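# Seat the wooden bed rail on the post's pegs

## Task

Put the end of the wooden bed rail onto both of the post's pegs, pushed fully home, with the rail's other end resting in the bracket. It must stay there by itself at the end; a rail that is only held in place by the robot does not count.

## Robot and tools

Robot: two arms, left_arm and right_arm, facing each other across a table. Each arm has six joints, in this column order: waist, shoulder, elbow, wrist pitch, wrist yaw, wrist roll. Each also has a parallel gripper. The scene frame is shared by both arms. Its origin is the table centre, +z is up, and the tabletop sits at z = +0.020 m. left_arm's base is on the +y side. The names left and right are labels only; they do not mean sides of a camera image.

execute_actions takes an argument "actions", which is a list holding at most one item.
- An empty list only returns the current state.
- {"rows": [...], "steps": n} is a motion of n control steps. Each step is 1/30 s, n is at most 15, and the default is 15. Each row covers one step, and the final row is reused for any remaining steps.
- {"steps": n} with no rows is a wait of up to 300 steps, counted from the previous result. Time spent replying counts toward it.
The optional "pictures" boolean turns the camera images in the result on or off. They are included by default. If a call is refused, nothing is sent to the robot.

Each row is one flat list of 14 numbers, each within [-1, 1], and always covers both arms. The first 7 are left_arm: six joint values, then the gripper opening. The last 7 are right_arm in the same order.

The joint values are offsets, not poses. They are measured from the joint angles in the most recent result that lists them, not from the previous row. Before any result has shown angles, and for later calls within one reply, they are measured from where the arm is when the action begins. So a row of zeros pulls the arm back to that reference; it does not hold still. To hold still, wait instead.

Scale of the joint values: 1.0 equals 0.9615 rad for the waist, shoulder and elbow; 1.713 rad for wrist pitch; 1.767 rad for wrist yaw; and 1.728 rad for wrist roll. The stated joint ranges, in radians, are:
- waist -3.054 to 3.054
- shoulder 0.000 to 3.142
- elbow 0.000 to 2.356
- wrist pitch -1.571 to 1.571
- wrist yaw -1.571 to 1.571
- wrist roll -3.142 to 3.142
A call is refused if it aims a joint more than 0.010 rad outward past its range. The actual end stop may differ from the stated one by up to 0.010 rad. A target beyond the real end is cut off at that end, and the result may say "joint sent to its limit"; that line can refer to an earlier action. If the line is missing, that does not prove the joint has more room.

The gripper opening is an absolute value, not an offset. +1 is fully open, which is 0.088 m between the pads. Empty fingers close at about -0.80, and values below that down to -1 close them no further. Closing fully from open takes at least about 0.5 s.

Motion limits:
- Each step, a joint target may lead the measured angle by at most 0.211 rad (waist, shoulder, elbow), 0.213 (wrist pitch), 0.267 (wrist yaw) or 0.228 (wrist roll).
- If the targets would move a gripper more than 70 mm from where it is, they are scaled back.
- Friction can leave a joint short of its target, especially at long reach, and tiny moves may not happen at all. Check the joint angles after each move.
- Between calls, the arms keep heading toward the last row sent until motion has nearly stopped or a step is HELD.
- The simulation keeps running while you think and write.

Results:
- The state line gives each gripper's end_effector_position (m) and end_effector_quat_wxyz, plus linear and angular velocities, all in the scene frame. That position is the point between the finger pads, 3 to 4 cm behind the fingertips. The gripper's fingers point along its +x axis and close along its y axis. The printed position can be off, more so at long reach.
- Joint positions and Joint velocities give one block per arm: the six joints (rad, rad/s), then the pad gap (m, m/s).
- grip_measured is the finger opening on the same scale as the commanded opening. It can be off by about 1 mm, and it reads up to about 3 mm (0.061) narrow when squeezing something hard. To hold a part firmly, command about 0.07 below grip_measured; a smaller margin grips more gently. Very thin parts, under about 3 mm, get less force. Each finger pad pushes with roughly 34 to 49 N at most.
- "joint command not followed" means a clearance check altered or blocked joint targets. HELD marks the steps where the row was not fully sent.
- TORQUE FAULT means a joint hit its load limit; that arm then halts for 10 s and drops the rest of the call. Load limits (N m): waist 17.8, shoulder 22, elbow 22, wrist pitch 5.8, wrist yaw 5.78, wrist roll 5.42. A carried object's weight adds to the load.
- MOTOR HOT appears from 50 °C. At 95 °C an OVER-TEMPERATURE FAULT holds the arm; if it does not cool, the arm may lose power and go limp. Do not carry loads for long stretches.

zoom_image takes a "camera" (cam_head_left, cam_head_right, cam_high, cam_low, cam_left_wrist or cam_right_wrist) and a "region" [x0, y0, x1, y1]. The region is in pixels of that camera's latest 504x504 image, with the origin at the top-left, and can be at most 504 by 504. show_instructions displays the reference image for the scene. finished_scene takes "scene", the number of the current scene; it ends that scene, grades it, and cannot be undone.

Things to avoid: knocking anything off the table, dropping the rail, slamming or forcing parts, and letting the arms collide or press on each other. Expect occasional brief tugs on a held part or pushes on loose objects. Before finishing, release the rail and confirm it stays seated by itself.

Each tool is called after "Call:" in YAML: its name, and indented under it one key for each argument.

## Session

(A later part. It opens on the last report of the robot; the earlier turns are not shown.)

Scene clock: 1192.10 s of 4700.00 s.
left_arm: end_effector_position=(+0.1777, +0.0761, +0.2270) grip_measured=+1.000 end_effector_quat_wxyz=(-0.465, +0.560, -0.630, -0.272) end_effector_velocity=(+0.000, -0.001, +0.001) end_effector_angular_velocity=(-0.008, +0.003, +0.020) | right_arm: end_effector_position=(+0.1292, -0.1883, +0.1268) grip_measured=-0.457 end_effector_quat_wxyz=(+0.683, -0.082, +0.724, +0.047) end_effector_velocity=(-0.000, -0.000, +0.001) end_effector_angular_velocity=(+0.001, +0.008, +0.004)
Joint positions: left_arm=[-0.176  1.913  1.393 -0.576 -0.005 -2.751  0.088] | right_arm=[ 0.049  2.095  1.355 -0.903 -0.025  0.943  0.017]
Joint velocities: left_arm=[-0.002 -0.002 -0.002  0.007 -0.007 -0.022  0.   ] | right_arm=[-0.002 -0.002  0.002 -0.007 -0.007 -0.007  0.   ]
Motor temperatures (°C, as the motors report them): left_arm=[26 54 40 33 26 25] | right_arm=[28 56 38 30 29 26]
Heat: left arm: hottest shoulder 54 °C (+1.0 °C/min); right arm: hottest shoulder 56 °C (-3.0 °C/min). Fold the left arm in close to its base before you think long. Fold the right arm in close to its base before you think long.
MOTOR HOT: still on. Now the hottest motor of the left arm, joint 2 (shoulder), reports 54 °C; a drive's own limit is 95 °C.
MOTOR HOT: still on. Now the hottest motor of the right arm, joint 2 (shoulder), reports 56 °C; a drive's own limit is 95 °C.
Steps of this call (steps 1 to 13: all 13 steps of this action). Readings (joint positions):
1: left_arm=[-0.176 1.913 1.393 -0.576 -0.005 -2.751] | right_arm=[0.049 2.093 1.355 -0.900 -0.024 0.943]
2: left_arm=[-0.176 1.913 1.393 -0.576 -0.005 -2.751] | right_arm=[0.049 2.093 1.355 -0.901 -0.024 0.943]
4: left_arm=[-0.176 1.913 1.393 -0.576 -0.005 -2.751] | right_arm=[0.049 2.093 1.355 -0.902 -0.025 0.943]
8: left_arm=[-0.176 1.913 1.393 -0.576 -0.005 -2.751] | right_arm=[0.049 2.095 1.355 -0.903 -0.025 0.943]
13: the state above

Call:
execute_actions:
  actions:
    - {"rows":[[0,0,0,0,0,0,1,-0.010,0,0.032,-0.010,0.006,0,-1]],"steps":12}
  pictures: false

Call:
execute_actions:
  actions:
    - {"rows":[[0,0,0,0,0,0,1,-0.016,0,0.012,0.005,0.004,0,-1],[0,0,0,0,0,0,1,-0.016,0,0.012,0.006,0.004,0,-1],[0,0,0,0,0,0,1,-0.016,0,0.012,0.007,0.004,0,-1],[0,0,0,0,0,0,1,-0.016,0,0.012,0.008,0.004,0,-1],[0,0,0,0,0,0,1,-0.016,0,0.012,0.009,0.004,0,-1],[0,0,0,0,0,0,1,-0.016,0,0.012,0.010,0.004,0,-1],[0,0,0,0,0,0,1,-0.016,0,0.012,0.011,0.004,0,-1],[0,0,0,0,0,0,1,-0.016,0,0.012,0.012,0.004,0,-1],[0,0,0,0,0,0,1,-0.016,0,0.012,0.013,0.004,0,-1],[0,0,0,0,0,0,1,-0.016,0,0.012,0.014,0.004,0,-1],[0,0,0,0,0,0,1,-0.016,0,0.012,0.015,0.004,0,-1],[0,0,0,0,0,0,1,-0.016,0,0.012,0.016,0.004,0,-1]],"steps":15}
  pictures: false

Call:
execute_actions:
  actions:
    - {"rows":[[0,0,0,0,0,0,1,-0.010,0.011,0.032,-0.012,0.006,0,-1]],"steps":12}
  pictures: false

Call:
execute_actions:
  actions:
    - {"rows":[[0,0,0,0,0,0,1,-0.016,0,0.012,0.005,0.004,0,-1],[0,0,0,0,0,0,1,-0.016,0,0.012,0.006,0.004,0,-1],[0,0,0,0,0,0,1,-0.016,0,0.012,0.007,0.004,0,-1],[0,0,0,0,0,0,1,-0.016,0,0.012,0.008,0.004,0,-1],[0,0,0,0,0,0,1,-0.016,0,0.012,0.009,0.004,0,-1],[0,0,0,0,0,0,1,-0.016,0,0.012,0.010,0.004,0,-1],[0,0,0,0,0,0,1,-0.016,0,0.012,0.011,0.004,0,-1],[0,0,0,0,0,0,1,-0.016,0,0.012,0.012,0.004,0,-1],[0,0,0,0,0,0,1,-0.016,0,0.012,0.013,0.004,0,-1],[0,0,0,0,0,0,1,-0.016,0,0.012,0.014,0.004,0,-1],[0,0,0,0,0,0,1,-0.016,0,0.012,0.015,0.004,0,-1],[0,0,0,0,0,0,1,-0.016,0,0.012,0.016,0.004,0,-1]],"steps":15}
  pictures: false

Scene clock: 1209.97 s of 4700.00 s.
left_arm: end_effector_position=(+0.1777, +0.0761, +0.2270) grip_measured=+1.000 end_effector_quat_wxyz=(-0.465, +0.560, -0.630, -0.272) end_effector_velocity=(-0.000, +0.003, -0.002) end_effector_angular_velocity=(+0.012, -0.002, +0.007) | right_arm: end_effector_position=(+0.1294, -0.1879, +0.1285) grip_measured=-0.457 end_effector_quat_wxyz=(+0.683, -0.083, +0.725, +0.047) end_effector_velocity=(-0.002, -0.003, +0.002) end_effector_angular_velocity=(-0.012, +0.014, +0.004)
Joint positions: left_arm=[-0.176  1.913  1.393 -0.576 -0.005 -2.751  0.088] | right_arm=[ 0.049  2.095  1.362 -0.912 -0.025  0.943  0.017]
Joint velocities: left_arm=[-0.002 -0.002 -0.007 -0.007 -0.007 -0.007  0.   ] | right_arm=[-0.002 -0.002  0.002 -0.022 -0.007 -0.007 -0.   ]
Motor temperatures (°C, as the motors report them): left_arm=[26 54 40 33 26 25] | right_arm=[28 55 38 30 29 26]
Heat: left arm: hottest shoulder 54 °C (+1.0 °C/min); right arm: hottest shoulder 55 °C (-3.0 °C/min). Fold the left arm in close to its base before you think long. Fold the right arm in close to its base before you think long.
MOTOR HOT: still on. Now the hottest motor of the left arm, joint 2 (shoulder), reports 54 °C; a drive's own limit is 95 °C.
MOTOR HOT: still on. Now the hottest motor of the right arm, joint 2 (shoulder), reports 55 °C; a drive's own limit is 95 °C.
Steps of this call (steps 1 to 15: the robot went on to your last target; steps 16 to 90: nothing new was sent; then 14.47 s passed at rest; steps 91 to 102: all 12 steps of this action). Readings (joint positions):
91: left_arm=[-0.176 1.913 1.393 -0.576 -0.005 -2.751] | right_arm=[0.049 2.095 1.356 -0.905 -0.025 0.943]
92: left_arm=[-0.176 1.913 1.393 -0.576 -0.005 -2.751] | right_arm=[0.049 2.095 1.359 -0.907 -0.025 0.943]
94: left_arm=[-0.176 1.913 1.393 -0.576 -0.005 -2.751] | right_arm=[0.049 2.095 1.360 -0.909 -0.025 0.943]
98: left_arm=[-0.176 1.913 1.393 -0.576 -0.005 -2.751] | right_arm=[0.049 2.095 1.362 -0.912 -0.025 0.943]
102: the state above

Scene clock: 1210.47 s of 4700.00 s.
left_arm: end_effector_position=(+0.1777, +0.0761, +0.2270) grip_measured=+1.000 end_effector_quat_wxyz=(-0.465, +0.560, -0.630, -0.272) end_effector_velocity=(-0.001, +0.006, -0.004) end_effector_angular_velocity=(+0.029, -0.013, +0.009) | right_arm: end_effector_position=(+0.1297, -0.1872, +0.1284) grip_measured=-0.457 end_effector_quat_wxyz=(+0.683, -0.082, +0.724, +0.048) end_effector_velocity=(-0.002, +0.002, +0.000) end_effector_angular_velocity=(+0.017, +0.018, +0.018)
Joint positions: left_arm=[-0.176  1.913  1.393 -0.576 -0.005 -2.751  0.088] | right_arm=[ 0.049  2.095  1.362 -0.909 -0.025  0.943  0.017]
Joint velocities: left_arm=[-0.007 -0.002 -0.007 -0.022 -0.022 -0.007  0.   ] | right_arm=[-0.002 -0.002 -0.002  0.007 -0.022 -0.022 -0.   ]
Motor temperatures (°C, as the motors report them): left_arm=[26 54 40 33 26 25] | right_arm=[28 55 38 30 29 26]
Heat: left arm: hottest shoulder 54 °C (+1.0 °C/min); right arm: hottest shoulder 55 °C (-2.0 °C/min). Fold the left arm in close to its base before you think long. Fold the right arm in close to its base before you think long.
MOTOR HOT: still on. Now the hottest motor of the left arm, joint 2 (shoulder), reports 54 °C; a drive's own limit is 95 °C.
MOTOR HOT: still on. Now the hottest motor of the right arm, joint 2 (shoulder), reports 55 °C; a drive's own limit is 95 °C.
Steps of this call (steps 1 to 15: all 15 steps of this action). Readings (joint positions):
1: left_arm=[-0.176 1.913 1.393 -0.576 -0.005 -2.751] | right_arm=[0.049 2.095 1.362 -0.912 -0.025 0.943]
2: left_arm=[-0.176 1.913 1.393 -0.576 -0.005 -2.751] | right_arm=[0.049 2.095 1.362 -0.912 -0.025 0.943]
4: left_arm=[-0.176 1.913 1.393 -0.576 -0.005 -2.751] | right_arm=[0.049 2.095 1.362 -0.911 -0.025 0.943]
8: left_arm=[-0.176 1.913 1.393 -0.576 -0.005 -2.751] | right_arm=[0.049 2.095 1.362 -0.910 -0.025 0.943]
15: the state above

Scene clock: 1210.87 s of 4700.00 s.
left_arm: end_effector_position=(+0.1777, +0.0761, +0.2270) grip_measured=+1.000 end_effector_quat_wxyz=(-0.465, +0.560, -0.630, -0.272) end_effector_velocity=(-0.000, +0.002, +0.002) end_effector_angular_velocity=(+0.004, -0.010, -0.006) | right_arm: end_effector_position=(+0.1294, -0.1880, +0.1281) grip_measured=-0.457 end_effector_quat_wxyz=(+0.681, -0.085, +0.726, +0.044) end_effector_velocity=(-0.000, -0.000, +0.001) end_effector_angular_velocity=(+0.001, +0.008, +0.004)
Joint positions: left_arm=[-0.176  1.913  1.393 -0.576 -0.005 -2.751  0.088] | right_arm=[ 0.049  2.102  1.37  -0.922 -0.025  0.943  0.017]
Joint velocities: left_arm=[-0.002 -0.007 -0.002 -0.007 -0.007  0.007  0.   ] | right_arm=[-0.002 -0.002  0.002 -0.007 -0.007 -0.007 -0.   ]
Motor temperatures (°C, as the motors report them): left_arm=[26 54 40 33 26 25] | right_arm=[28 55 38 30 29 26]
Heat: left arm: hottest shoulder 54 °C (+1.0 °C/min); right arm: hottest shoulder 55 °C (-2.0 °C/min). Fold the left arm in close to its base before you think long. Fold the right arm in close to its base before you think long.
MOTOR HOT: still on. Now the hottest motor of the left arm, joint 2 (shoulder), reports 54 °C; a drive's own limit is 95 °C.
MOTOR HOT: still on. Now the hottest motor of the right arm, joint 2 (shoulder), reports 55 °C; a drive's own limit is 95 °C.
Steps of this call (steps 1 to 12: all 12 steps of this action). Readings (joint positions):
1: left_arm=[-0.176 1.913 1.393 -0.576 -0.005 -2.751] | right_arm=[0.049 2.096 1.362 -0.910 -0.025 0.943]
2: left_arm=[-0.176 1.913 1.393 -0.576 -0.005 -2.751] | right_arm=[0.049 2.097 1.362 -0.912 -0.025 0.943]
4: left_arm=[-0.176 1.913 1.393 -0.576 -0.005 -2.751] | right_arm=[0.049 2.098 1.365 -0.916 -0.025 0.943]
8: left_arm=[-0.176 1.913 1.393 -0.576 -0.005 -2.751] | right_arm=[0.049 2.101 1.369 -0.920 -0.025 0.943]
12: the state above

Scene clock: 1211.37 s of 4700.00 s.
left_arm: end_effector_position=(+0.1777, +0.0761, +0.2270) grip_measured=+1.000 end_effector_quat_wxyz=(-0.465, +0.560, -0.630, -0.272) end_effector_velocity=(-0.000, +0.002, -0.001) end_effector_angular_velocity=(+0.008, -0.002, +0.007) | right_arm: end_effector_position=(+0.1298, -0.1864, +0.1280) grip_measured=-0.457 end_effector_quat_wxyz=(+0.682, -0.083, +0.725, +0.047) end_effector_velocity=(-0.002, +0.003, +0.002) end_effector_angular_velocity=(+0.027, +0.028, -0.003)
Joint positions: left_arm=[-0.176  1.913  1.393 -0.576 -0.005 -2.751  0.088] | right_arm=[ 0.049  2.102  1.37  -0.915 -0.027  0.943  0.017]
Joint velocities: left_arm=[-0.002 -0.002 -0.002 -0.007 -0.007 -0.007  0.   ] | right_arm=[-0.007 -0.007 -0.002  0.007 -0.037 -0.007 -0.   ]
Motor temperatures (°C, as the motors report them): left_arm=[26 54 40 33 26 25] | right_arm=[28 55 38 30 29 26]
Heat: left arm: hottest shoulder 54 °C (+1.0 °C/min); right arm: hottest shoulder 55 °C (-2.0 °C/min). Fold the left arm in close to its base before you think long. Fold the right arm in close to its base before you think long.
MOTOR HOT: still on. Now the hottest motor of the left arm, joint 2 (shoulder), reports 54 °C; a drive's own limit is 95 °C.
MOTOR HOT: still on. Now the hottest motor of the right arm, joint 2 (shoulder), reports 55 °C; a drive's own limit is 95 °C.
Steps of this call (steps 1 to 15: all 15 steps of this action). Readings (joint positions):
1: left_arm=[-0.176 1.913 1.393 -0.576 -0.005 -2.751] | right_arm=[0.049 2.102 1.370 -0.921 -0.025 0.943]
2: left_arm=[-0.176 1.913 1.393 -0.576 -0.005 -2.751] | right_arm=[0.049 2.102 1.370 -0.921 -0.025 0.943]
4: left_arm=[-0.176 1.913 1.393 -0.576 -0.005 -2.751] | right_arm=[0.049 2.102 1.370 -0.920 -0.025 0.943]
8: left_arm=[-0.176 1.913 1.393 -0.576 -0.005 -2.751] | right_arm=[0.049 2.102 1.370 -0.920 -0.025 0.943]
15: the state above

Call:
execute_actions:
  actions:
    - {"rows":[[0,0,0,0,0,0,1,0.0,-0.046,-0.022,0.0145,0.006,0,-1]],"steps":15}
  pictures: false

Scene clock: 1218.67 s of 4700.00 s.
left_arm: end_effector_position=(+0.1777, +0.0761, +0.2270) grip_measured=+1.000 end_effector_quat_wxyz=(-0.465, +0.560, -0.630, -0.272) end_effector_velocity=(-0.000, +0.002, -0.001) end_effector_angular_velocity=(+0.008, -0.002, +0.007) | right_arm: end_effector_position=(+0.1290, -0.1870, +0.1278) grip_measured=-0.457 end_effector_quat_wxyz=(+0.685, -0.081, +0.722, +0.051) end_effector_velocity=(-0.004, -0.002, -0.001) end_effector_angular_velocity=(-0.001, +0.025, +0.003)
Joint positions: left_arm=[-0.176  1.913  1.393 -0.576 -0.005 -2.751  0.088] | right_arm=[ 0.052  2.09   1.352 -0.895 -0.024  0.943  0.017]
Joint velocities: left_arm=[-0.002 -0.002 -0.002 -0.007 -0.007 -0.007  0.   ] | right_arm=[-0.002 -0.002 -0.007 -0.007 -0.022 -0.007 -0.   ]
Motor temperatures (°C, as the motors report them): left_arm=[26 54 40 33 26 25] | right_arm=[28 55 38 31 29 26]
Heat: left arm: hottest shoulder 54 °C (+1.0 °C/min); right arm: hottest shoulder 55 °C (-2.0 °C/min). Fold the left arm in close to its base before you think long. Fold the right arm in close to its base before you think long.
MOTOR HOT: still on. Now the hottest motor of the left arm, joint 2 (shoulder), reports 54 °C; a drive's own limit is 95 °C.
MOTOR HOT: still on. Now the hottest motor of the right arm, joint 2 (shoulder), reports 55 °C; a drive's own limit is 95 °C.
Steps of this call (steps 1 to 15: the robot went on to your last target; steps 16 to 90: nothing new was sent; then 3.80 s passed at rest; steps 91 to 105: all 15 steps of this action). Readings (joint positions):
91: left_arm=[-0.176 1.913 1.393 -0.576 -0.005 -2.751] | right_arm=[0.050 2.100 1.365 -0.908 -0.027 0.943]
92: left_arm=[-0.176 1.913 1.393 -0.576 -0.005 -2.751] | right_arm=[0.051 2.098 1.361 -0.904 -0.025 0.943]
94: left_arm=[-0.176 1.913 1.393 -0.576 -0.005 -2.751] | right_arm=[0.051 2.094 1.356 -0.899 -0.024 0.943]
98: left_arm=[-0.176 1.913 1.393 -0.576 -0.005 -2.751] | right_arm=[0.051 2.092 1.353 -0.895 -0.024 0.943]
105: the state above

Call:
execute_actions:
  actions:
    - {"rows":[[0,0,0,0,0,0,1,-0.018,0,0.012,-0.002,0.004,0,-1],[0,0,0,0,0,0,1,-0.018,0,0.012,-0.0025,0.004,0,-1],[0,0,0,0,0,0,1,-0.018,0,0.012,-0.003,0.004,0,-1],[0,0,0,0,0,0,1,-0.018,0,0.012,-0.0035,0.004,0,-1],[0,0,0,0,0,0,1,-0.018,0,0.012,-0.004,0.004,0,-1],[0,0,0,0,0,0,1,-0.018,0,0.012,-0.0045,0.004,0,-1],[0,0,0,0,0,0,1,-0.018,0,0.012,-0.005,0.004,0,-1],[0,0,0,0,0,0,1,-0.018,0,0.012,-0.0055,0.004,0,-1],[0,0,0,0,0,0,1,-0.018,0,0.012,-0.006,0.004,0,-1],[0,0,0,0,0,0,1,-0.018,0,0.012,-0.0065,0.004,0,-1],[0,0,0,0,0,0,1,-0.018,0,0.012,-0.007,0.004,0,-1],[0,0,0,0,0,0,1,-0.018,0,0.012,-0.0075,0.004,0,-1],[0,0,0,0,0,0,1,-0.018,0,0.012,-0.008,0.004,0,-1],[0,0,0,0,0,0,1,-0.018,0,0.012,-0.0085,0.004,0,-1],[0,0,0,0,0,0,1,-0.018,0,0.012,-0.009,0.004,0,-1]],"steps":15}
  pictures: false

Call:
execute_actions:
  actions:
    - {"rows":[[0,0,0,0,0,0,1,-0.016,0,0.012,0.005,0.004,0,-1],[0,0,0,0,0,0,1,-0.016,0,0.012,0.006,0.004,0,-1],[0,0,0,0,0,0,1,-0.016,0,0.012,0.007,0.004,0,-1],[0,0,0,0,0,0,1,-0.016,0,0.012,0.008,0.004,0,-1],[0,0,0,0,0,0,1,-0.016,0,0.012,0.009,0.004,0,-1],[0,0,0,0,0,0,1,-0.016,0,0.012,0.010,0.004,0,-1],[0,0,0,0,0,0,1,-0.016,0,0.012,0.011,0.004,0,-1],[0,0,0,0,0,0,1,-0.016,0,0.012,0.012,0.004,0,-1],[0,0,0,0,0,0,1,-0.016,0,0.012,0.013,0.004,0,-1],[0,0,0,0,0,0,1,-0.016,0,0.012,0.014,0.004,0,-1],[0,0,0,0,0,0,1,-0.016,0,0.012,0.015,0.004,0,-1],[0,0,0,0,0,0,1,-0.016,0,0.012,0.016,0.004,0,-1]],"steps":15}
  pictures: false

Scene clock: 1229.50 s of 4700.00 s.
left_arm: end_effector_position=(+0.1777, +0.0761, +0.2270) grip_measured=+1.000 end_effector_quat_wxyz=(-0.465, +0.560, -0.630, -0.272) end_effector_velocity=(-0.002, +0.002, -0.001) end_effector_angular_velocity=(+0.006, +0.011, +0.001) | right_arm: end_effector_position=(+0.1291, -0.1885, +0.1279) grip_measured=-0.457 end_effector_quat_wxyz=(+0.684, -0.081, +0.724, +0.048) end_effector_velocity=(-0.002, -0.003, +0.003) end_effector_angular_velocity=(-0.008, +0.012, +0.004)
Joint positions: left_arm=[-0.176  1.913  1.393 -0.576 -0.005 -2.751  0.088] | right_arm=[ 0.049  2.09   1.352 -0.902 -0.025  0.943  0.017]
Joint velocities: left_arm=[-0.002 -0.002 -0.002 -0.007  0.007 -0.007  0.   ] | right_arm=[-0.002 -0.007  0.002 -0.022 -0.007 -0.007  0.   ]
Motor temperatures (°C, as the motors report them): left_arm=[26 54 40 33 26 25] | right_arm=[28 59 38 31 29 26]
Heat: left arm: hottest shoulder 54 °C (+0.0 °C/min); right arm: hottest shoulder 59 °C (+4.0 °C/min). Fold the left arm in close to its base before you think long. Fold the right arm in close to its base before you think long.
MOTOR HOT: still on. Now the hottest motor of the left arm, joint 2 (shoulder), reports 54 °C; a drive's own limit is 95 °C.
MOTOR HOT: still on. Now the hottest motor of the right arm, joint 2 (shoulder), reports 59 °C; a drive's own limit is 95 °C.
Steps of this call (steps 1 to 15: the robot went on to your last target; steps 16 to 90: nothing new was sent; then 7.33 s passed at rest; steps 91 to 105: all 15 steps of this action). Readings (joint positions):
91: left_arm=[-0.176 1.913 1.393 -0.576 -0.005 -2.751] | right_arm=[0.051 2.090 1.352 -0.895 -0.024 0.943]
92: left_arm=[-0.176 1.913 1.393 -0.576 -0.005 -2.751] | right_arm=[0.051 2.090 1.352 -0.895 -0.024 0.943]
94: left_arm=[-0.176 1.913 1.393 -0.576 -0.005 -2.751] | right_arm=[0.051 2.090 1.352 -0.896 -0.024 0.943]
98: left_arm=[-0.176 1.913 1.393 -0.576 -0.005 -2.751] | right_arm=[0.050 2.090 1.352 -0.899 -0.025 0.943]
105: the state above

Scene clock: 1230.00 s of 4700.00 s.
left_arm: end_effector_position=(+0.1777, +0.0761, +0.2270) grip_measured=+1.000 end_effector_quat_wxyz=(-0.465, +0.560, -0.630, -0.272) end_effector_velocity=(+0.002, -0.001, +0.001) end_effector_angular_velocity=(-0.006, -0.010, +0.027) | right_arm: end_effector_position=(+0.1295, -0.1874, +0.1278) grip_measured=-0.457 end_effector_quat_wxyz=(+0.684, -0.080, +0.723, +0.050) end_effector_velocity=(+0.001, -0.002, +0.002) end_effector_angular_velocity=(+0.002, +0.009, +0.014)
Joint positions: left_arm=[-0.176  1.913  1.393 -0.576 -0.005 -2.751  0.088] | right_arm=[ 0.049  2.09   1.352 -0.896 -0.025  0.943  0.017]
Joint velocities: left_arm=[-0.002 -0.002 -0.002  0.007 -0.022 -0.022  0.   ] | right_arm=[-0.007 -0.007 -0.002 -0.007 -0.007 -0.022  0.   ]
Motor temperatures (°C, as the motors report them): left_arm=[26 54 40 33 26 25] | right_arm=[28 59 38 31 29 26]
Heat: left arm: hottest shoulder 54 °C (+0.0 °C/min); right arm: hottest shoulder 59 °C (+4.0 °C/min). Fold the left arm in close to its base before you think long. Fold the right arm in close to its base before you think long.
MOTOR HOT: still on. Now the hottest motor of the left arm, joint 2 (shoulder), reports 54 °C; a drive's own limit is 95 °C.
MOTOR HOT: still on. Now the hottest motor of the right arm, joint 2 (shoulder), reports 59 °C; a drive's own limit is 95 °C.
Steps of this call (steps 1 to 15: all 15 steps of this action). Readings (joint positions):
1: left_arm=[-0.176 1.913 1.393 -0.576 -0.005 -2.751] | right_arm=[0.049 2.090 1.352 -0.902 -0.025 0.943]
2: left_arm=[-0.176 1.913 1.393 -0.576 -0.005 -2.751] | right_arm=[0.049 2.090 1.352 -0.901 -0.025 0.943]
4: left_arm=[-0.176 1.913 1.393 -0.576 -0.005 -2.751] | right_arm=[0.049 2.090 1.352 -0.900 -0.025 0.943]
8: left_arm=[-0.176 1.913 1.393 -0.576 -0.005 -2.751] | right_arm=[0.049 2.090 1.352 -0.899 -0.025 0.943]
15: the state above

Call:
execute_actions:
  actions:
    - {"rows":[[0,0,0,0,0,0,1,0.035,0.012,0.03,-0.004,0.012,0,-1]],"steps":15}
  pictures: false

Call:
execute_actions:
  actions:
    - {"rows":[[0,0,0,0,0,0,1,-0.04,0,0.012,0,0,0,-1]],"steps":15}
  pictures: false

Call:
execute_actions:
  actions:
    - {"rows":[[0,0,0,0,0,0,1,0.035,0,0.012,0,0.01,0,-1]],"steps":15}
  pictures: false

Call:
execute_actions:
  actions:
    - {"rows":[[0,0,0,0,0,0,1,-0.04,0,0.012,0,0,0,-1]],"steps":15}
  pictures: false

Call:
execute_actions:
  actions:
    - {"rows":[[0,0,0,0,0,0,1,0.035,0,0.012,0,0.01,0,-1]],"steps":15}
  pictures: false

Call:
execute_actions:
  actions:
    - {"rows":[[0,0,0,0,0,0,1,-0.04,0,0.012,0,0,0,-1]],"steps":15}
  pictures: false

Call:
execute_actions:
  actions:
    - {"rows":[[0,0,0,0,0,0,1,0.035,0,0.012,0,0.01,0,-1]],"steps":15}
  pictures: false

Call:
execute_actions:
  actions:
    - {"rows":[[0,0,0,0,0,0,1,-0.04,0,0.012,0,0,0,-1]],"steps":15}
  pictures: false

Scene clock: 1245.93 s of 4700.00 s.
left_arm: end_effector_position=(+0.1777, +0.0761, +0.2270) grip_measured=+1.000 end_effector_quat_wxyz=(-0.465, +0.560, -0.630, -0.272) end_effector_velocity=(-0.002, +0.002, +0.002) end_effector_angular_velocity=(+0.003, -0.003, +0.003) | right_arm: end_effector_position=(+0.1254, -0.1809, +0.1301) grip_measured=-0.457 end_effector_quat_wxyz=(+0.692, -0.091, +0.714, +0.059) end_effector_velocity=(-0.000, -0.000, +0.001) end_effector_angular_velocity=(+0.001, +0.007, -0.010)
Joint positions: left_arm=[-0.176  1.913  1.393 -0.576 -0.005 -2.751  0.088] | right_arm=[ 0.076  2.092  1.366 -0.899 -0.005  0.942  0.017]
Joint velocities: left_arm=[-0.007 -0.007 -0.002 -0.007 -0.007 -0.007  0.   ] | right_arm=[-0.002 -0.002  0.002 -0.007 -0.007  0.007 -0.   ]
Motor temperatures (°C, as the motors report them): left_arm=[26 54 40 33 26 25] | right_arm=[28 58 38 33 29 26]
Heat: left arm: hottest shoulder 54 °C (+0.0 °C/min); right arm: hottest shoulder 58 °C (+2.0 °C/min). Fold the left arm in close to its base before you think long. Fold the right arm in close to its base before you think long.
MOTOR HOT: still on. Now the hottest motor of the left arm, joint 2 (shoulder), reports 54 °C; a drive's own limit is 95 °C.
MOTOR HOT: still on. Now the hottest motor of the right arm, joint 2 (shoulder), reports 58 °C; a drive's own limit is 95 °C.
Steps of this call (steps 1 to 15: the robot went on to your last target; steps 16 to 90: nothing new was sent; then 12.43 s passed at rest; steps 91 to 105: all 15 steps of this action). Readings (joint positions):
91: left_arm=[-0.176 1.913 1.393 -0.576 -0.005 -2.751] | right_arm=[0.053 2.090 1.352 -0.896 -0.021 0.943]
92: left_arm=[-0.176 1.913 1.393 -0.576 -0.005 -2.751] | right_arm=[0.058 2.091 1.352 -0.895 -0.014 0.943]
94: left_arm=[-0.176 1.913 1.393 -0.576 -0.005 -2.751] | right_arm=[0.069 2.092 1.359 -0.894 -0.009 0.943]
98: left_arm=[-0.176 1.913 1.393 -0.576 -0.005 -2.751] | right_arm=[0.076 2.092 1.366 -0.897 -0.005 0.942]
105: the state above

Scene clock: 1246.43 s of 4700.00 s.
left_arm: end_effector_position=(+0.1777, +0.0761, +0.2270) grip_measured=+1.000 end_effector_quat_wxyz=(-0.465, +0.560, -0.630, -0.272) end_effector_velocity=(+0.000, -0.002, +0.001) end_effector_angular_velocity=(-0.008, +0.003, +0.020) | right_arm: end_effector_position=(+0.1279, -0.1830, +0.1302) grip_measured=-0.457 end_effector_quat_wxyz=(+0.686, -0.084, +0.720, +0.056) end_effector_velocity=(+0.003, -0.002, -0.000) end_effector_angular_velocity=(-0.009, -0.003, +0.000)
Joint positions: left_arm=[-0.176  1.913  1.393 -0.576 -0.005 -2.751  0.088] | right_arm=[ 0.061  2.092  1.366 -0.903 -0.021  0.94   0.017]
Joint velocities: left_arm=[-0.002  0.002  0.002  0.007 -0.007 -0.022  0.   ] | right_arm=[-0.007  0.002  0.002 -0.007  0.007 -0.007 -0.   ]
Motor temperatures (°C, as the motors report them): left_arm=[26 54 40 33 26 25] | right_arm=[28 58 38 33 29 26]
Heat: left arm: hottest shoulder 54 °C (+0.0 °C/min); right arm: hottest shoulder 58 °C (+2.0 °C/min). Fold the left arm in close to its base before you think long. Fold the right arm in close to its base before you think long.
MOTOR HOT: still on. Now the hottest motor of the left arm, joint 2 (shoulder), reports 54 °C; a drive's own limit is 95 °C.
MOTOR HOT: still on. Now the hottest motor of the right arm, joint 2 (shoulder), reports 58 °C; a drive's own limit is 95 °C.
Steps of this call (steps 1 to 15: all 15 steps of this action). Readings (joint positions):
1: left_arm=[-0.176 1.913 1.393 -0.576 -0.005 -2.751] | right_arm=[0.074 2.092 1.366 -0.900 -0.007 0.942]
2: left_arm=[-0.176 1.913 1.393 -0.576 -0.005 -2.751] | right_arm=[0.068 2.092 1.366 -0.902 -0.008 0.942]
4: left_arm=[-0.176 1.913 1.393 -0.576 -0.005 -2.751] | right_arm=[0.061 2.092 1.366 -0.903 -0.021 0.940]
8: left_arm=[-0.176 1.913 1.393 -0.576 -0.005 -2.751] | right_arm=[0.061 2.092 1.366 -0.903 -0.021 0.940]
15: the state above

Scene clock: 1246.93 s of 4700.00 s.
left_arm: end_effector_position=(+0.1777, +0.0761, +0.2270) grip_measured=+1.000 end_effector_quat_wxyz=(-0.465, +0.560, -0.630, -0.272) end_effector_velocity=(+0.002, +0.004, -0.002) end_effector_angular_velocity=(+0.012, -0.002, +0.012) | right_arm: end_effector_position=(+0.1240, -0.1804, +0.1304) grip_measured=-0.457 end_effector_quat_wxyz=(+0.693, -0.094, +0.712, +0.061) end_effector_velocity=(-0.002, +0.000, -0.001) end_effector_angular_velocity=(+0.011, +0.020, +0.004)
Joint positions: left_arm=[-0.176  1.913  1.393 -0.576 -0.005 -2.751  0.088] | right_arm=[ 0.082  2.092  1.368 -0.9   -0.     0.94   0.017]
Joint velocities: left_arm=[ 0.002 -0.002 -0.007 -0.007 -0.007 -0.007  0.   ] | right_arm=[-0.002 -0.002 -0.007  0.007 -0.022 -0.007  0.   ]
Motor temperatures (°C, as the motors report them): left_arm=[26 54 40 33 26 25] | right_arm=[28 58 38 33 29 26]
Heat: left arm: hottest shoulder 54 °C (+0.0 °C/min); right arm: hottest shoulder 58 °C (+2.0 °C/min). Fold the left arm in close to its base before you think long. Fold the right arm in close to its base before you think long.
MOTOR HOT: still on. Now the hottest motor of the left arm, joint 2 (shoulder), reports 54 °C; a drive's own limit is 95 °C.
MOTOR HOT: still on. Now the hottest motor of the right arm, joint 2 (shoulder), reports 58 °C; a drive's own limit is 95 °C.
Steps of this call (steps 1 to 15: all 15 steps of this action). Readings (joint positions):
1: left_arm=[-0.176 1.913 1.393 -0.576 -0.005 -2.751] | right_arm=[0.064 2.092 1.366 -0.903 -0.017 0.940]
2: left_arm=[-0.176 1.913 1.393 -0.576 -0.005 -2.751] | right_arm=[0.070 2.092 1.366 -0.903 -0.007 0.940]
4: left_arm=[-0.176 1.913 1.393 -0.576 -0.005 -2.751] | right_arm=[0.079 2.092 1.367 -0.902 -0.005 0.940]
8: left_arm=[-0.176 1.913 1.393 -0.576 -0.005 -2.751] | right_arm=[0.082 2.092 1.368 -0.900 -0.000 0.940]
15: the state above

Scene clock: 1247.43 s of 4700.00 s.
left_arm: end_effector_position=(+0.1777, +0.0761, +0.2270) grip_measured=+1.000 end_effector_quat_wxyz=(-0.465, +0.560, -0.630, -0.272) end_effector_velocity=(-0.002, -0.002, +0.001) end_effector_angular_velocity=(-0.007, -0.004, +0.003) | right_arm: end_effector_position=(+0.1277, -0.1827, +0.1305) grip_measured=-0.457 end_effector_quat_wxyz=(+0.688, -0.085, +0.719, +0.056) end_effector_velocity=(+0.003, -0.002, +0.001) end_effector_angular_velocity=(-0.006, -0.006, -0.014)
Joint positions: left_arm=[-0.176  1.913  1.393 -0.576 -0.005 -2.751  0.088] | right_arm=[ 0.063  2.092  1.368 -0.904 -0.017  0.94   0.017]
Joint velocities: left_arm=[-0.007  0.002  0.002  0.007 -0.007 -0.007  0.   ] | right_arm=[-0.007 -0.002  0.002 -0.007  0.007  0.007  0.   ]
Motor temperatures (°C, as the motors report them): left_arm=[26 54 40 33 26 25] | right_arm=[28 58 38 33 29 26]
Heat: left arm: hottest shoulder 54 °C (+0.0 °C/min); right arm: hottest shoulder 58 °C (+2.0 °C/min). Fold the left arm in close to its base before you think long. Fold the right arm in close to its base before you think long.
MOTOR HOT: still on. Now the hottest motor of the left arm, joint 2 (shoulder), reports 54 °C; a drive's own limit is 95 °C.
MOTOR HOT: still on. Now the hottest motor of the right arm, joint 2 (shoulder), reports 58 °C; a drive's own limit is 95 °C.
Steps of this call (steps 1 to 15: all 15 steps of this action). Readings (joint positions):
1: left_arm=[-0.176 1.913 1.393 -0.576 -0.005 -2.751] | right_arm=[0.079 2.092 1.368 -0.900 -0.003 0.940]
2: left_arm=[-0.176 1.913 1.393 -0.576 -0.005 -2.751] | right_arm=[0.074 2.092 1.368 -0.902 -0.007 0.940]
4: left_arm=[-0.176 1.913 1.393 -0.576 -0.005 -2.751] | right_arm=[0.064 2.092 1.368 -0.904 -0.016 0.940]
8: left_arm=[-0.176 1.913 1.393 -0.576 -0.005 -2.751] | right_arm=[0.063 2.092 1.368 -0.904 -0.017 0.940]
15: the state above

Scene clock: 1247.93 s of 4700.00 s.
left_arm: end_effector_position=(+0.1777, +0.0761, +0.2270) grip_measured=+1.000 end_effector_quat_wxyz=(-0.465, +0.560, -0.630, -0.272) end_effector_velocity=(-0.001, +0.005, -0.002) end_effector_angular_velocity=(+0.023, -0.007, -0.006) | right_arm: end_effector_position=(+0.1244, -0.1800, +0.1308) grip_measured=-0.457 end_effector_quat_wxyz=(+0.694, -0.095, +0.711, +0.061) end_effector_velocity=(-0.003, -0.002, -0.001) end_effector_angular_velocity=(-0.008, +0.012, +0.009)
Joint positions: left_arm=[-0.176  1.913  1.393 -0.576 -0.005 -2.751  0.088] | right_arm=[ 0.083  2.092  1.369 -0.901  0.003  0.94   0.017]
Joint velocities: left_arm=[-0.002 -0.002 -0.002 -0.022 -0.007  0.007  0.   ] | right_arm=[ 0.002  0.002 -0.002 -0.007 -0.007 -0.007 -0.001]
Motor temperatures (°C, as the motors report them): left_arm=[26 54 40 33 26 25] | right_arm=[28 58 38 33 29 26]
Heat: left arm: hottest shoulder 54 °C (+0.0 °C/min); right arm: hottest shoulder 58 °C (+2.0 °C/min). Fold the left arm in close to its base before you think long. Fold the right arm in close to its base before you think long.
MOTOR HOT: still on. Now the hottest motor of the left arm, joint 2 (shoulder), reports 54 °C; a drive's own limit is 95 °C.
MOTOR HOT: still on. Now the hottest motor of the right arm, joint 2 (shoulder), reports 58 °C; a drive's own limit is 95 °C.
Steps of this call (steps 1 to 15: all 15 steps of this action). Readings (joint positions):
1: left_arm=[-0.176 1.913 1.393 -0.576 -0.005 -2.751] | right_arm=[0.066 2.092 1.368 -0.904 -0.013 0.940]
2: left_arm=[-0.176 1.913 1.393 -0.576 -0.005 -2.751] | right_arm=[0.072 2.092 1.368 -0.904 -0.004 0.940]
4: left_arm=[-0.176 1.913 1.393 -0.576 -0.005 -2.751] | right_arm=[0.081 2.092 1.368 -0.902 0.000 0.940]
8: left_arm=[-0.176 1.913 1.393 -0.576 -0.005 -2.751] | right_arm=[0.083 2.092 1.369 -0.901 0.003 0.940]
15: the state above

Scene clock: 1248.43 s of 4700.00 s.
left_arm: end_effector_position=(+0.1777, +0.0761, +0.2270) grip_measured=+1.000 end_effector_quat_wxyz=(-0.465, +0.560, -0.630, -0.272) end_effector_velocity=(-0.000, +0.001, +0.001) end_effector_angular_velocity=(+0.003, -0.003, +0.007) | right_arm: end_effector_position=(+0.1275, -0.1822, +0.1309) grip_measured=-0.457 end_effector_quat_wxyz=(+0.689, -0.086, +0.718, +0.057) end_effector_velocity=(-0.004, -0.004, +0.001) end_effector_angular_velocity=(-0.011, +0.029, +0.004)
Joint positions: left_arm=[-0.176  1.913  1.393 -0.576 -0.005 -2.751  0.088] | right_arm=[ 0.065  2.092  1.369 -0.905 -0.014  0.94   0.017]
Joint velocities: left_arm=[-0.002 -0.002  0.002 -0.007 -0.007 -0.007  0.   ] | right_arm=[-0.002 -0.002 -0.002 -0.022 -0.022 -0.007 -0.   ]
Motor temperatures (°C, as the motors report them): left_arm=[26 54 40 33 26 25] | right_arm=[28 58 38 33 29 26]
Heat: left arm: hottest shoulder 54 °C (+0.0 °C/min); right arm: hottest shoulder 58 °C (+2.0 °C/min). Fold the left arm in close to its base before you think long. Fold the right arm in close to its base before you think long.
MOTOR HOT: still on. Now the hottest motor of the left arm, joint 2 (shoulder), reports 54 °C; a drive's own limit is 95 °C.
MOTOR HOT: still on. Now the hottest motor of the right arm, joint 2 (shoulder), reports 58 °C; a drive's own limit is 95 °C.
Steps of this call (steps 1 to 15: all 15 steps of this action). Readings (joint positions):
1: left_arm=[-0.176 1.913 1.393 -0.576 -0.005 -2.751] | right_arm=[0.080 2.092 1.369 -0.901 0.000 0.940]
2: left_arm=[-0.176 1.913 1.393 -0.576 -0.005 -2.751] | right_arm=[0.075 2.092 1.369 -0.904 -0.004 0.940]
4: left_arm=[-0.176 1.913 1.393 -0.576 -0.005 -2.751] | right_arm=[0.065 2.092 1.369 -0.905 -0.014 0.940]
8: left_arm=[-0.176 1.913 1.393 -0.576 -0.005 -2.751] | right_arm=[0.065 2.092 1.369 -0.905 -0.014 0.940]
15: the state above

Scene clock: 1248.93 s of 4700.00 s.
left_arm: end_effector_position=(+0.1777, +0.0761, +0.2270) grip_measured=+1.000 end_effector_quat_wxyz=(-0.465, +0.560, -0.630, -0.272) end_effector_velocity=(-0.000, +0.002, -0.001) end_effector_angular_velocity=(+0.007, +0.004, +0.020) | right_arm: end_effector_position=(+0.1248, -0.1797, +0.1312) grip_measured=-0.457 end_effector_quat_wxyz=(+0.696, -0.096, +0.709, +0.061) end_effector_velocity=(-0.000, +0.000, +0.001) end_effector_angular_velocity=(+0.010, +0.003, -0.010)
Joint positions: left_arm=[-0.176  1.913  1.393 -0.576 -0.005 -2.751  0.088] | right_arm=[ 0.084  2.092  1.371 -0.902  0.007  0.94   0.017]
Joint velocities: left_arm=[-0.002 -0.002 -0.002 -0.007 -0.007 -0.022  0.   ] | right_arm=[-0.002 -0.007 -0.007  0.007 -0.007  0.007 -0.   ]
Motor temperatures (°C, as the motors report them): left_arm=[26 54 40 33 26 25] | right_arm=[28 58 38 33 29 26]
Heat: left arm: hottest shoulder 54 °C (+0.0 °C/min); right arm: hottest shoulder 58 °C (+2.0 °C/min). Fold the left arm in close to its base before you think long. Fold the right arm in close to its base before you think long.
MOTOR HOT: still on. Now the hottest motor of the left arm, joint 2 (shoulder), reports 54 °C; a drive's own limit is 95 °C.
MOTOR HOT: still on. Now the hottest motor of the right arm, joint 2 (shoulder), reports 58 °C; a drive's own limit is 95 °C.
Steps of this call (steps 1 to 15: all 15 steps of this action). Readings (joint positions):
1: left_arm=[-0.176 1.913 1.393 -0.576 -0.005 -2.751] | right_arm=[0.069 2.092 1.369 -0.905 -0.010 0.940]
2: left_arm=[-0.176 1.913 1.393 -0.576 -0.005 -2.751] | right_arm=[0.074 2.092 1.369 -0.905 -0.001 0.940]
4: left_arm=[-0.176 1.913 1.393 -0.576 -0.005 -2.751] | right_arm=[0.082 2.092 1.371 -0.902 0.004 0.940]
8: left_arm=[-0.176 1.913 1.393 -0.576 -0.005 -2.751] | right_arm=[0.084 2.092 1.371 -0.902 0.007 0.940]
15: the state above

Scene clock: 1249.43 s of 4700.00 s.
left_arm: end_effector_position=(+0.1777, +0.0761, +0.2270) grip_measured=+1.000 end_effector_quat_wxyz=(-0.465, +0.560, -0.630, -0.272) end_effector_velocity=(+0.002, +0.001, -0.001) end_effector_angular_velocity=(-0.001, -0.010, -0.001) | right_arm: end_effector_position=(+0.1273, -0.1817, +0.1313) grip_measured=-0.457 end_effector_quat_wxyz=(+0.689, -0.088, +0.717, +0.057) end_effector_velocity=(+0.001, -0.001, +0.001) end_effector_angular_velocity=(+0.001, +0.008, -0.000)
Joint positions: left_arm=[-0.176  1.913  1.393 -0.576 -0.005 -2.751  0.088] | right_arm=[ 0.067  2.092  1.371 -0.906 -0.012  0.94   0.017]
Joint velocities: left_arm=[ 0.002 -0.002 -0.007  0.007 -0.007  0.007  0.   ] | right_arm=[-0.007 -0.002  0.002 -0.007 -0.007 -0.007 -0.   ]
Motor temperatures (°C, as the motors report them): left_arm=[26 54 40 33 26 25] | right_arm=[28 58 38 33 29 26]
Heat: left arm: hottest shoulder 54 °C (+0.0 °C/min); right arm: hottest shoulder 58 °C (+2.0 °C/min). Fold the left arm in close to its base before you think long. Fold the right arm in close to its base before you think long.
MOTOR HOT: still on. Now the hottest motor of the left arm, joint 2 (shoulder), reports 54 °C; a drive's own limit is 95 °C.
MOTOR HOT: still on. Now the hottest motor of the right arm, joint 2 (shoulder), reports 58 °C; a drive's own limit is 95 °C.
Steps of this call (steps 1 to 15: all 15 steps of this action). Readings (joint positions):
1: left_arm=[-0.176 1.913 1.393 -0.576 -0.005 -2.751] | right_arm=[0.080 2.092 1.371 -0.903 0.003 0.940]
2: left_arm=[-0.176 1.913 1.393 -0.576 -0.005 -2.751] | right_arm=[0.075 2.092 1.371 -0.905 -0.001 0.940]
4: left_arm=[-0.176 1.913 1.393 -0.576 -0.005 -2.751] | right_arm=[0.067 2.092 1.371 -0.906 -0.011 0.940]
8: left_arm=[-0.176 1.913 1.393 -0.576 -0.005 -2.751] | right_arm=[0.067 2.092 1.371 -0.906 -0.012 0.940]
15: the state above

Call:
execute_actions:
  actions: []

Scene clock: 1261.80 s of 4700.00 s.
left_arm: end_effector_position=(+0.1777, +0.0761, +0.2270) grip_measured=+1.000 end_effector_quat_wxyz=(-0.465, +0.560, -0.630, -0.272) end_effector_velocity=(-0.002, -0.002, +0.003) end_effector_angular_velocity=(-0.012, -0.005, +0.003) | right_arm: end_effector_position=(+0.1273, -0.1817, +0.1313) grip_measured=-0.457 end_effector_quat_wxyz=(+0.689, -0.088, +0.717, +0.057) end_effector_velocity=(-0.005, -0.006, -0.000) end_effector_angular_velocity=(-0.021, +0.018, +0.009)
Joint positions: left_arm=[-0.176  1.913  1.393 -0.576 -0.005 -2.751  0.088] | right_arm=[ 0.067  2.092  1.371 -0.906 -0.012  0.94   0.017]
Joint velocities: left_arm=[-0.007 -0.002  0.002  0.007 -0.007 -0.007  0.   ] | right_arm=[ 0.002 -0.002 -0.007 -0.022 -0.007 -0.007 -0.   ]
Motor temperatures (°C, as the motors report them): left_arm=[26 54 41 33 26 25] | right_arm=[28 58 38 32 29 26]
Heat: left arm: hottest shoulder 54 °C (+0.0 °C/min); right arm: hottest shoulder 58 °C (+3.0 °C/min). Fold the left arm in close to its base before you think long. Fold the right arm in close to its base before you think long.
MOTOR HOT: still on. Now the hottest motor of the left arm, joint 2 (shoulder), reports 54 °C; a drive's own limit is 95 °C.
MOTOR HOT: still on. Now the hottest motor of the right arm, joint 2 (shoulder), reports 58 °C; a drive's own limit is 95 °C.
Steps of this call (steps 1 to 15: the robot went on to your last target; steps 16 to 90: nothing new was sent; then 9.37 s passed at rest). Readings (joint positions):
1: left_arm=[-0.176 1.913 1.393 -0.576 -0.005 -2.751] | right_arm=[0.067 2.092 1.371 -0.906 -0.012 0.940]
2: left_arm=[-0.176 1.913 1.393 -0.576 -0.005 -2.751] | right_arm=[0.067 2.092 1.371 -0.906 -0.012 0.940]
4: left_arm=[-0.176 1.913 1.393 -0.576 -0.005 -2.751] | right_arm=[0.067 2.092 1.371 -0.906 -0.012 0.940]
8: left_arm=[-0.176 1.913 1.393 -0.576 -0.005 -2.751] | right_arm=[0.067 2.092 1.371 -0.906 -0.012 0.940]
90: the state above
All arms were judged still, so your last target was given up. Only a new action makes them travel on or press farther. Fingers that are still opening or closing keep moving.

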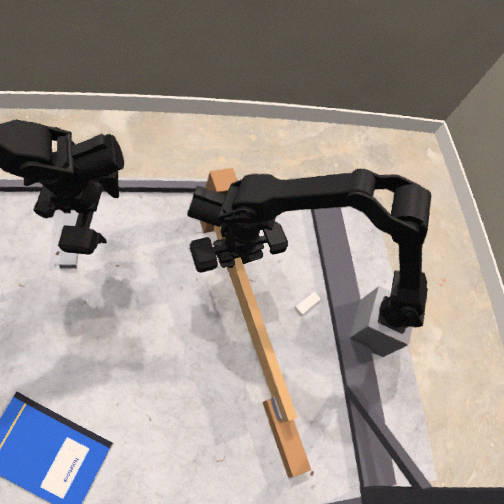

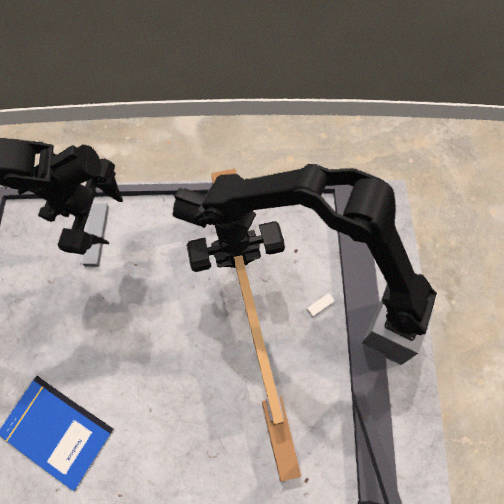

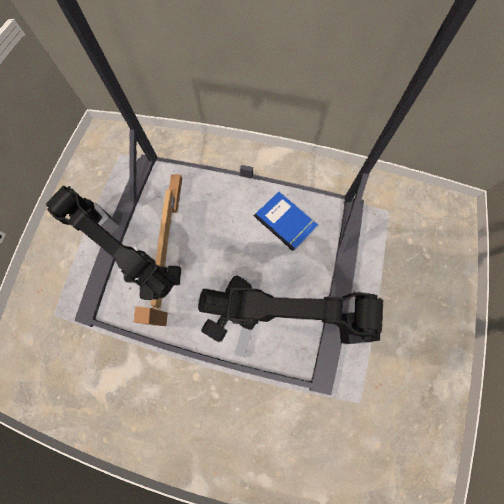

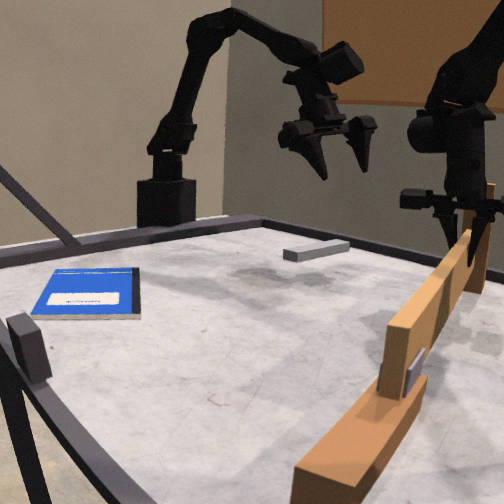

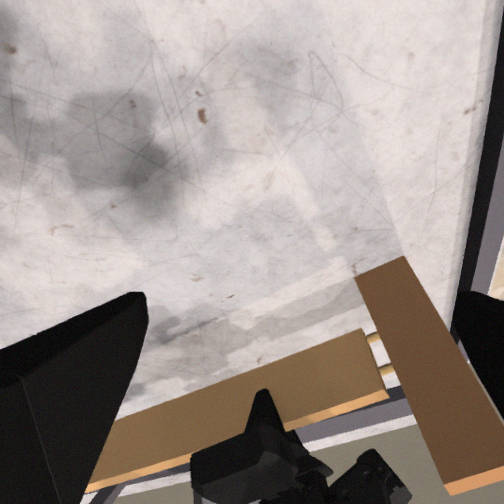

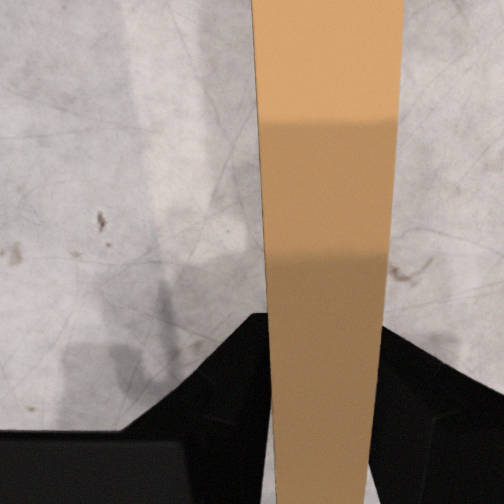

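Call:
execute_actions:
  actions:
    - {"rows":[[0,0,0,0,0,0,1,0.02,0,-0.018,0.006,0,0,-1]],"steps":15}
  pictures: false

Call:
execute_actions:
  actions:
    - {"steps":20}
  pictures: false

Scene clock: 1265.77 s of 4700.00 s.
left_arm: end_effector_position=(+0.1777, +0.0761, +0.2270) grip_measured=+1.000 end_effector_quat_wxyz=(-0.465, +0.560, -0.630, -0.272) end_effector_velocity=(-0.000, +0.002, -0.003) end_effector_angular_velocity=(+0.012, -0.002, +0.007) | right_arm: end_effector_position=(+0.1249, -0.1807, +0.1298) grip_measured=-0.457 end_effector_quat_wxyz=(+0.692, -0.091, +0.714, +0.061) end_effector_velocity=(+0.000, +0.001, -0.001) end_effector_angular_velocity=(+0.005, +0.006, +0.004)
Joint positions: left_arm=[-0.176  1.913  1.393 -0.576 -0.005 -2.751  0.088] | right_arm=[ 0.077  2.092  1.365 -0.896 -0.006  0.94   0.017]
Joint velocities: left_arm=[-0.002  0.002 -0.002 -0.007 -0.007 -0.007  0.   ] | right_arm=[-0.002  0.002 -0.002  0.007 -0.007 -0.007 -0.   ]
Motor temperatures (°C, as the motors report them): left_arm=[26 54 41 33 26 25] | right_arm=[28 58 38 32 29 26]
Heat: left arm: hottest shoulder 54 °C (+0.0 °C/min); right arm: hottest shoulder 58 °C (+3.0 °C/min). Fold the left arm in close to its base before you think long. Fold the right arm in close to its base before you think long.
MOTOR HOT: still on. Now the hottest motor of the left arm, joint 2 (shoulder), reports 54 °C; a drive's own limit is 95 °C.
MOTOR HOT: still on. Now the hottest motor of the right arm, joint 2 (shoulder), reports 58 °C; a drive's own limit is 95 °C.
Steps of this call (steps 1 to 90: nothing new was sent; then 0.47 s passed at rest; steps 91 to 105: all 15 steps of this action). Readings (joint positions):
91: left_arm=[-0.176 1.913 1.393 -0.576 -0.005 -2.751] | right_arm=[0.069 2.092 1.369 -0.905 -0.010 0.940]
92: left_arm=[-0.176 1.913 1.393 -0.576 -0.005 -2.751] | right_arm=[0.072 2.092 1.368 -0.903 -0.006 0.940]
94: left_arm=[-0.176 1.913 1.393 -0.576 -0.005 -2.751] | right_arm=[0.075 2.092 1.367 -0.898 -0.006 0.940]
98: left_arm=[-0.176 1.913 1.393 -0.576 -0.005 -2.751] | right_arm=[0.076 2.092 1.366 -0.896 -0.006 0.940]
105: the state above

Scene clock: 1266.43 s of 4700.00 s.
left_arm: end_effector_position=(+0.1777, +0.0761, +0.2270) grip_measured=+1.000 end_effector_quat_wxyz=(-0.465, +0.560, -0.630, -0.272) end_effector_velocity=(-0.001, +0.005, -0.004) end_effector_angular_velocity=(+0.026, +0.007, +0.020) | right_arm: end_effector_position=(+0.1248, -0.1808, +0.1297) grip_measured=-0.457 end_effector_quat_wxyz=(+0.692, -0.091, +0.714, +0.061) end_effector_velocity=(-0.001, -0.002, +0.000) end_effector_angular_velocity=(-0.003, +0.011, +0.019)
Joint positions: left_arm=[-0.176  1.913  1.393 -0.576 -0.005 -2.751  0.088] | right_arm=[ 0.077  2.092  1.364 -0.896 -0.006  0.94   0.017]
Joint velocities: left_arm=[-0.002  0.002 -0.002 -0.022 -0.007 -0.022  0.   ] | right_arm=[-0.002 -0.002 -0.002 -0.007 -0.007 -0.022 -0.   ]
Motor temperatures (°C, as the motors report them): left_arm=[26 54 41 33 26 25] | right_arm=[28 58 38 32 29 26]
Heat: left arm: hottest shoulder 54 °C (+0.0 °C/min); right arm: hottest shoulder 58 °C (+3.0 °C/min). Fold the left arm in close to its base before you think long. Fold the right arm in close to its base before you think long.
MOTOR HOT: still on. Now the hottest motor of the left arm, joint 2 (shoulder), reports 54 °C; a drive's own limit is 95 °C.
MOTOR HOT: still on. Now the hottest motor of the right arm, joint 2 (shoulder), reports 58 °C; a drive's own limit is 95 °C.
Steps of this call (steps 1 to 15: the robot went on to your last target; steps 16 to 20: nothing new was sent). Readings (joint positions):
1: left_arm=[-0.176 1.913 1.393 -0.576 -0.005 -2.751] | right_arm=[0.077 2.092 1.365 -0.896 -0.006 0.940]
2: left_arm=[-0.176 1.913 1.393 -0.576 -0.005 -2.751] | right_arm=[0.077 2.092 1.365 -0.896 -0.006 0.940]
4: left_arm=[-0.176 1.913 1.393 -0.576 -0.005 -2.751] | right_arm=[0.077 2.092 1.364 -0.896 -0.006 0.940]
8: left_arm=[-0.176 1.913 1.393 -0.576 -0.005 -2.751] | right_arm=[0.077 2.092 1.364 -0.896 -0.006 0.940]
20: the state above
All arms were judged still, so your last target was given up. Only a new action makes them travel on or press farther. Fingers that are still opening or closing keep moving.

Call:
execute_actions:
  actions:
    - {"rows":[[0,0,0,0,0,0,1,0,0,-0.022,-0.002,0,0,-1]],"steps":15}

Call:
zoom_image:
  camera: "cam_left_wrist"
  region: [320,310,410,400]

Scene clock: 1268.50 s of 4700.00 s.
left_arm: end_effector_position=(+0.1777, +0.0761, +0.2270) grip_measured=+1.000 end_effector_quat_wxyz=(-0.465, +0.560, -0.630, -0.272) end_effector_velocity=(-0.000, +0.002, -0.001) end_effector_angular_velocity=(+0.008, -0.002, +0.007) | right_arm: end_effector_position=(+0.1236, -0.1838, +0.1275) grip_measured=-0.457 end_effector_quat_wxyz=(+0.690, -0.093, +0.716, +0.057) end_effector_velocity=(+0.005, +0.001, +0.003) end_effector_angular_velocity=(+0.013, -0.013, +0.000)
Joint positions: left_arm=[-0.176  1.913  1.393 -0.576 -0.005 -2.751  0.088] | right_arm=[ 0.077  2.092  1.354 -0.895 -0.006  0.94   0.017]
Joint velocities: left_arm=[-0.002 -0.002 -0.002 -0.007 -0.007 -0.007  0.   ] | right_arm=[-0.007 -0.007  0.002  0.007  0.007 -0.007  0.   ]
Motor temperatures (°C, as the motors report them): left_arm=[26 54 41 33 26 25] | right_arm=[28 58 38 32 29 26]
Heat: left arm: hottest shoulder 54 °C (+0.0 °C/min); right arm: hottest shoulder 58 °C (+3.0 °C/min). Fold the left arm in close to its base before you think long. Fold the right arm in close to its base before you think long.
MOTOR HOT: still on. Now the hottest motor of the left arm, joint 2 (shoulder), reports 54 °C; a drive's own limit is 95 °C.
MOTOR HOT: still on. Now the hottest motor of the right arm, joint 2 (shoulder), reports 58 °C; a drive's own limit is 95 °C.
Steps of this call (steps 1 to 47: nothing new was sent; steps 48 to 62: all 15 steps of this action). Readings (joint positions):
48: left_arm=[-0.176 1.913 1.393 -0.576 -0.005 -2.751] | right_arm=[0.077 2.092 1.363 -0.895 -0.006 0.940]
49: left_arm=[-0.176 1.913 1.393 -0.576 -0.005 -2.751] | right_arm=[0.077 2.092 1.361 -0.895 -0.006 0.940]
51: left_arm=[-0.176 1.913 1.393 -0.576 -0.005 -2.751] | right_arm=[0.077 2.092 1.357 -0.895 -0.006 0.940]
55: left_arm=[-0.176 1.913 1.393 -0.576 -0.005 -2.751] | right_arm=[0.077 2.092 1.354 -0.895 -0.006 0.940]
62: the state above

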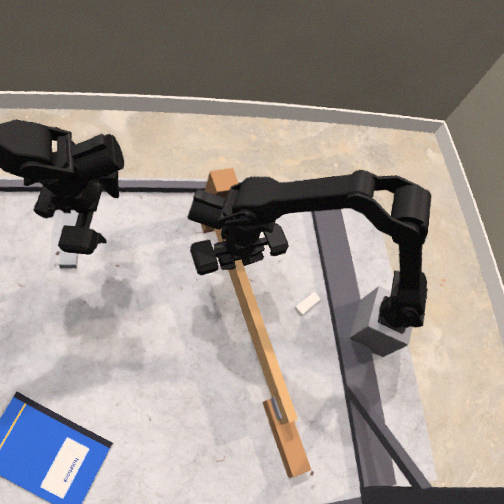

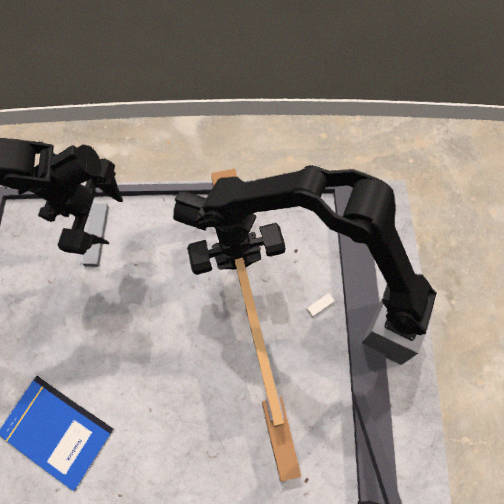

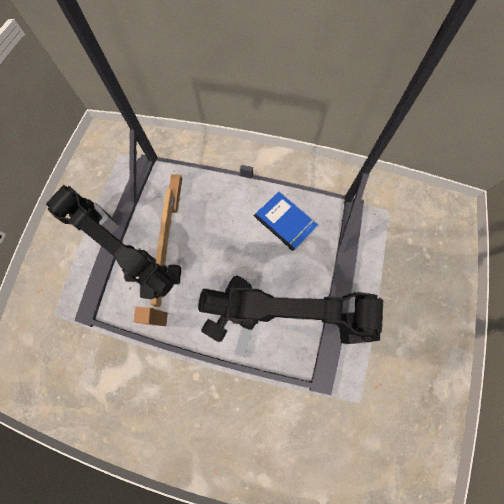

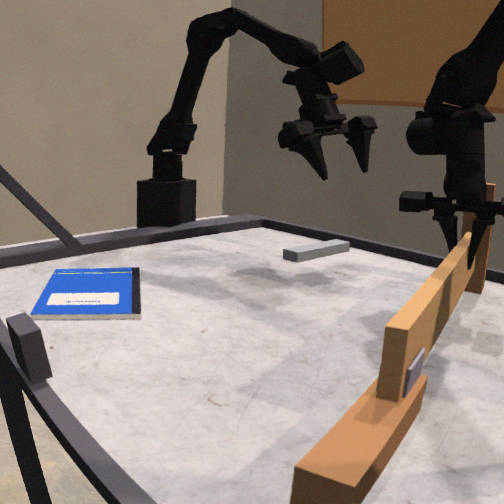

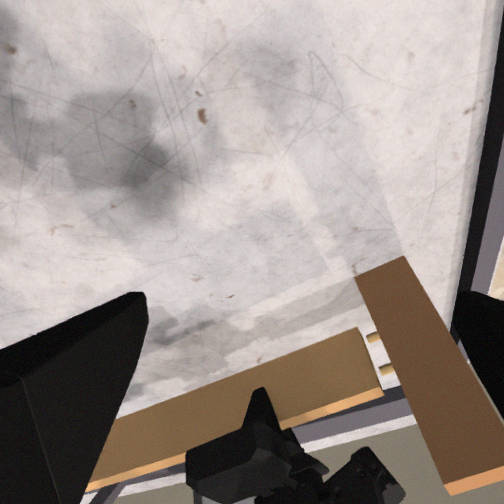

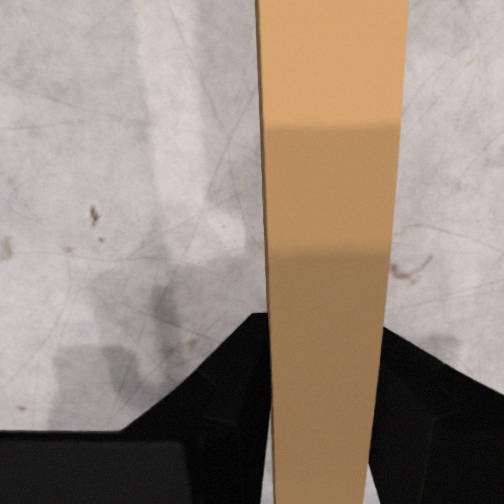

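Region (320, 310, 410, 400) of cam_left_wrist's 504x504 image, scaled by 5.600, with more detail than that image has.

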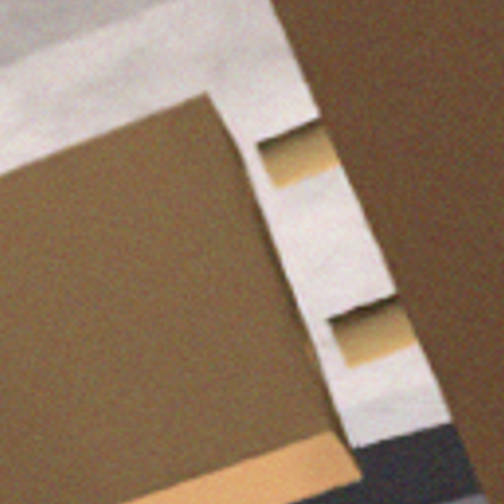

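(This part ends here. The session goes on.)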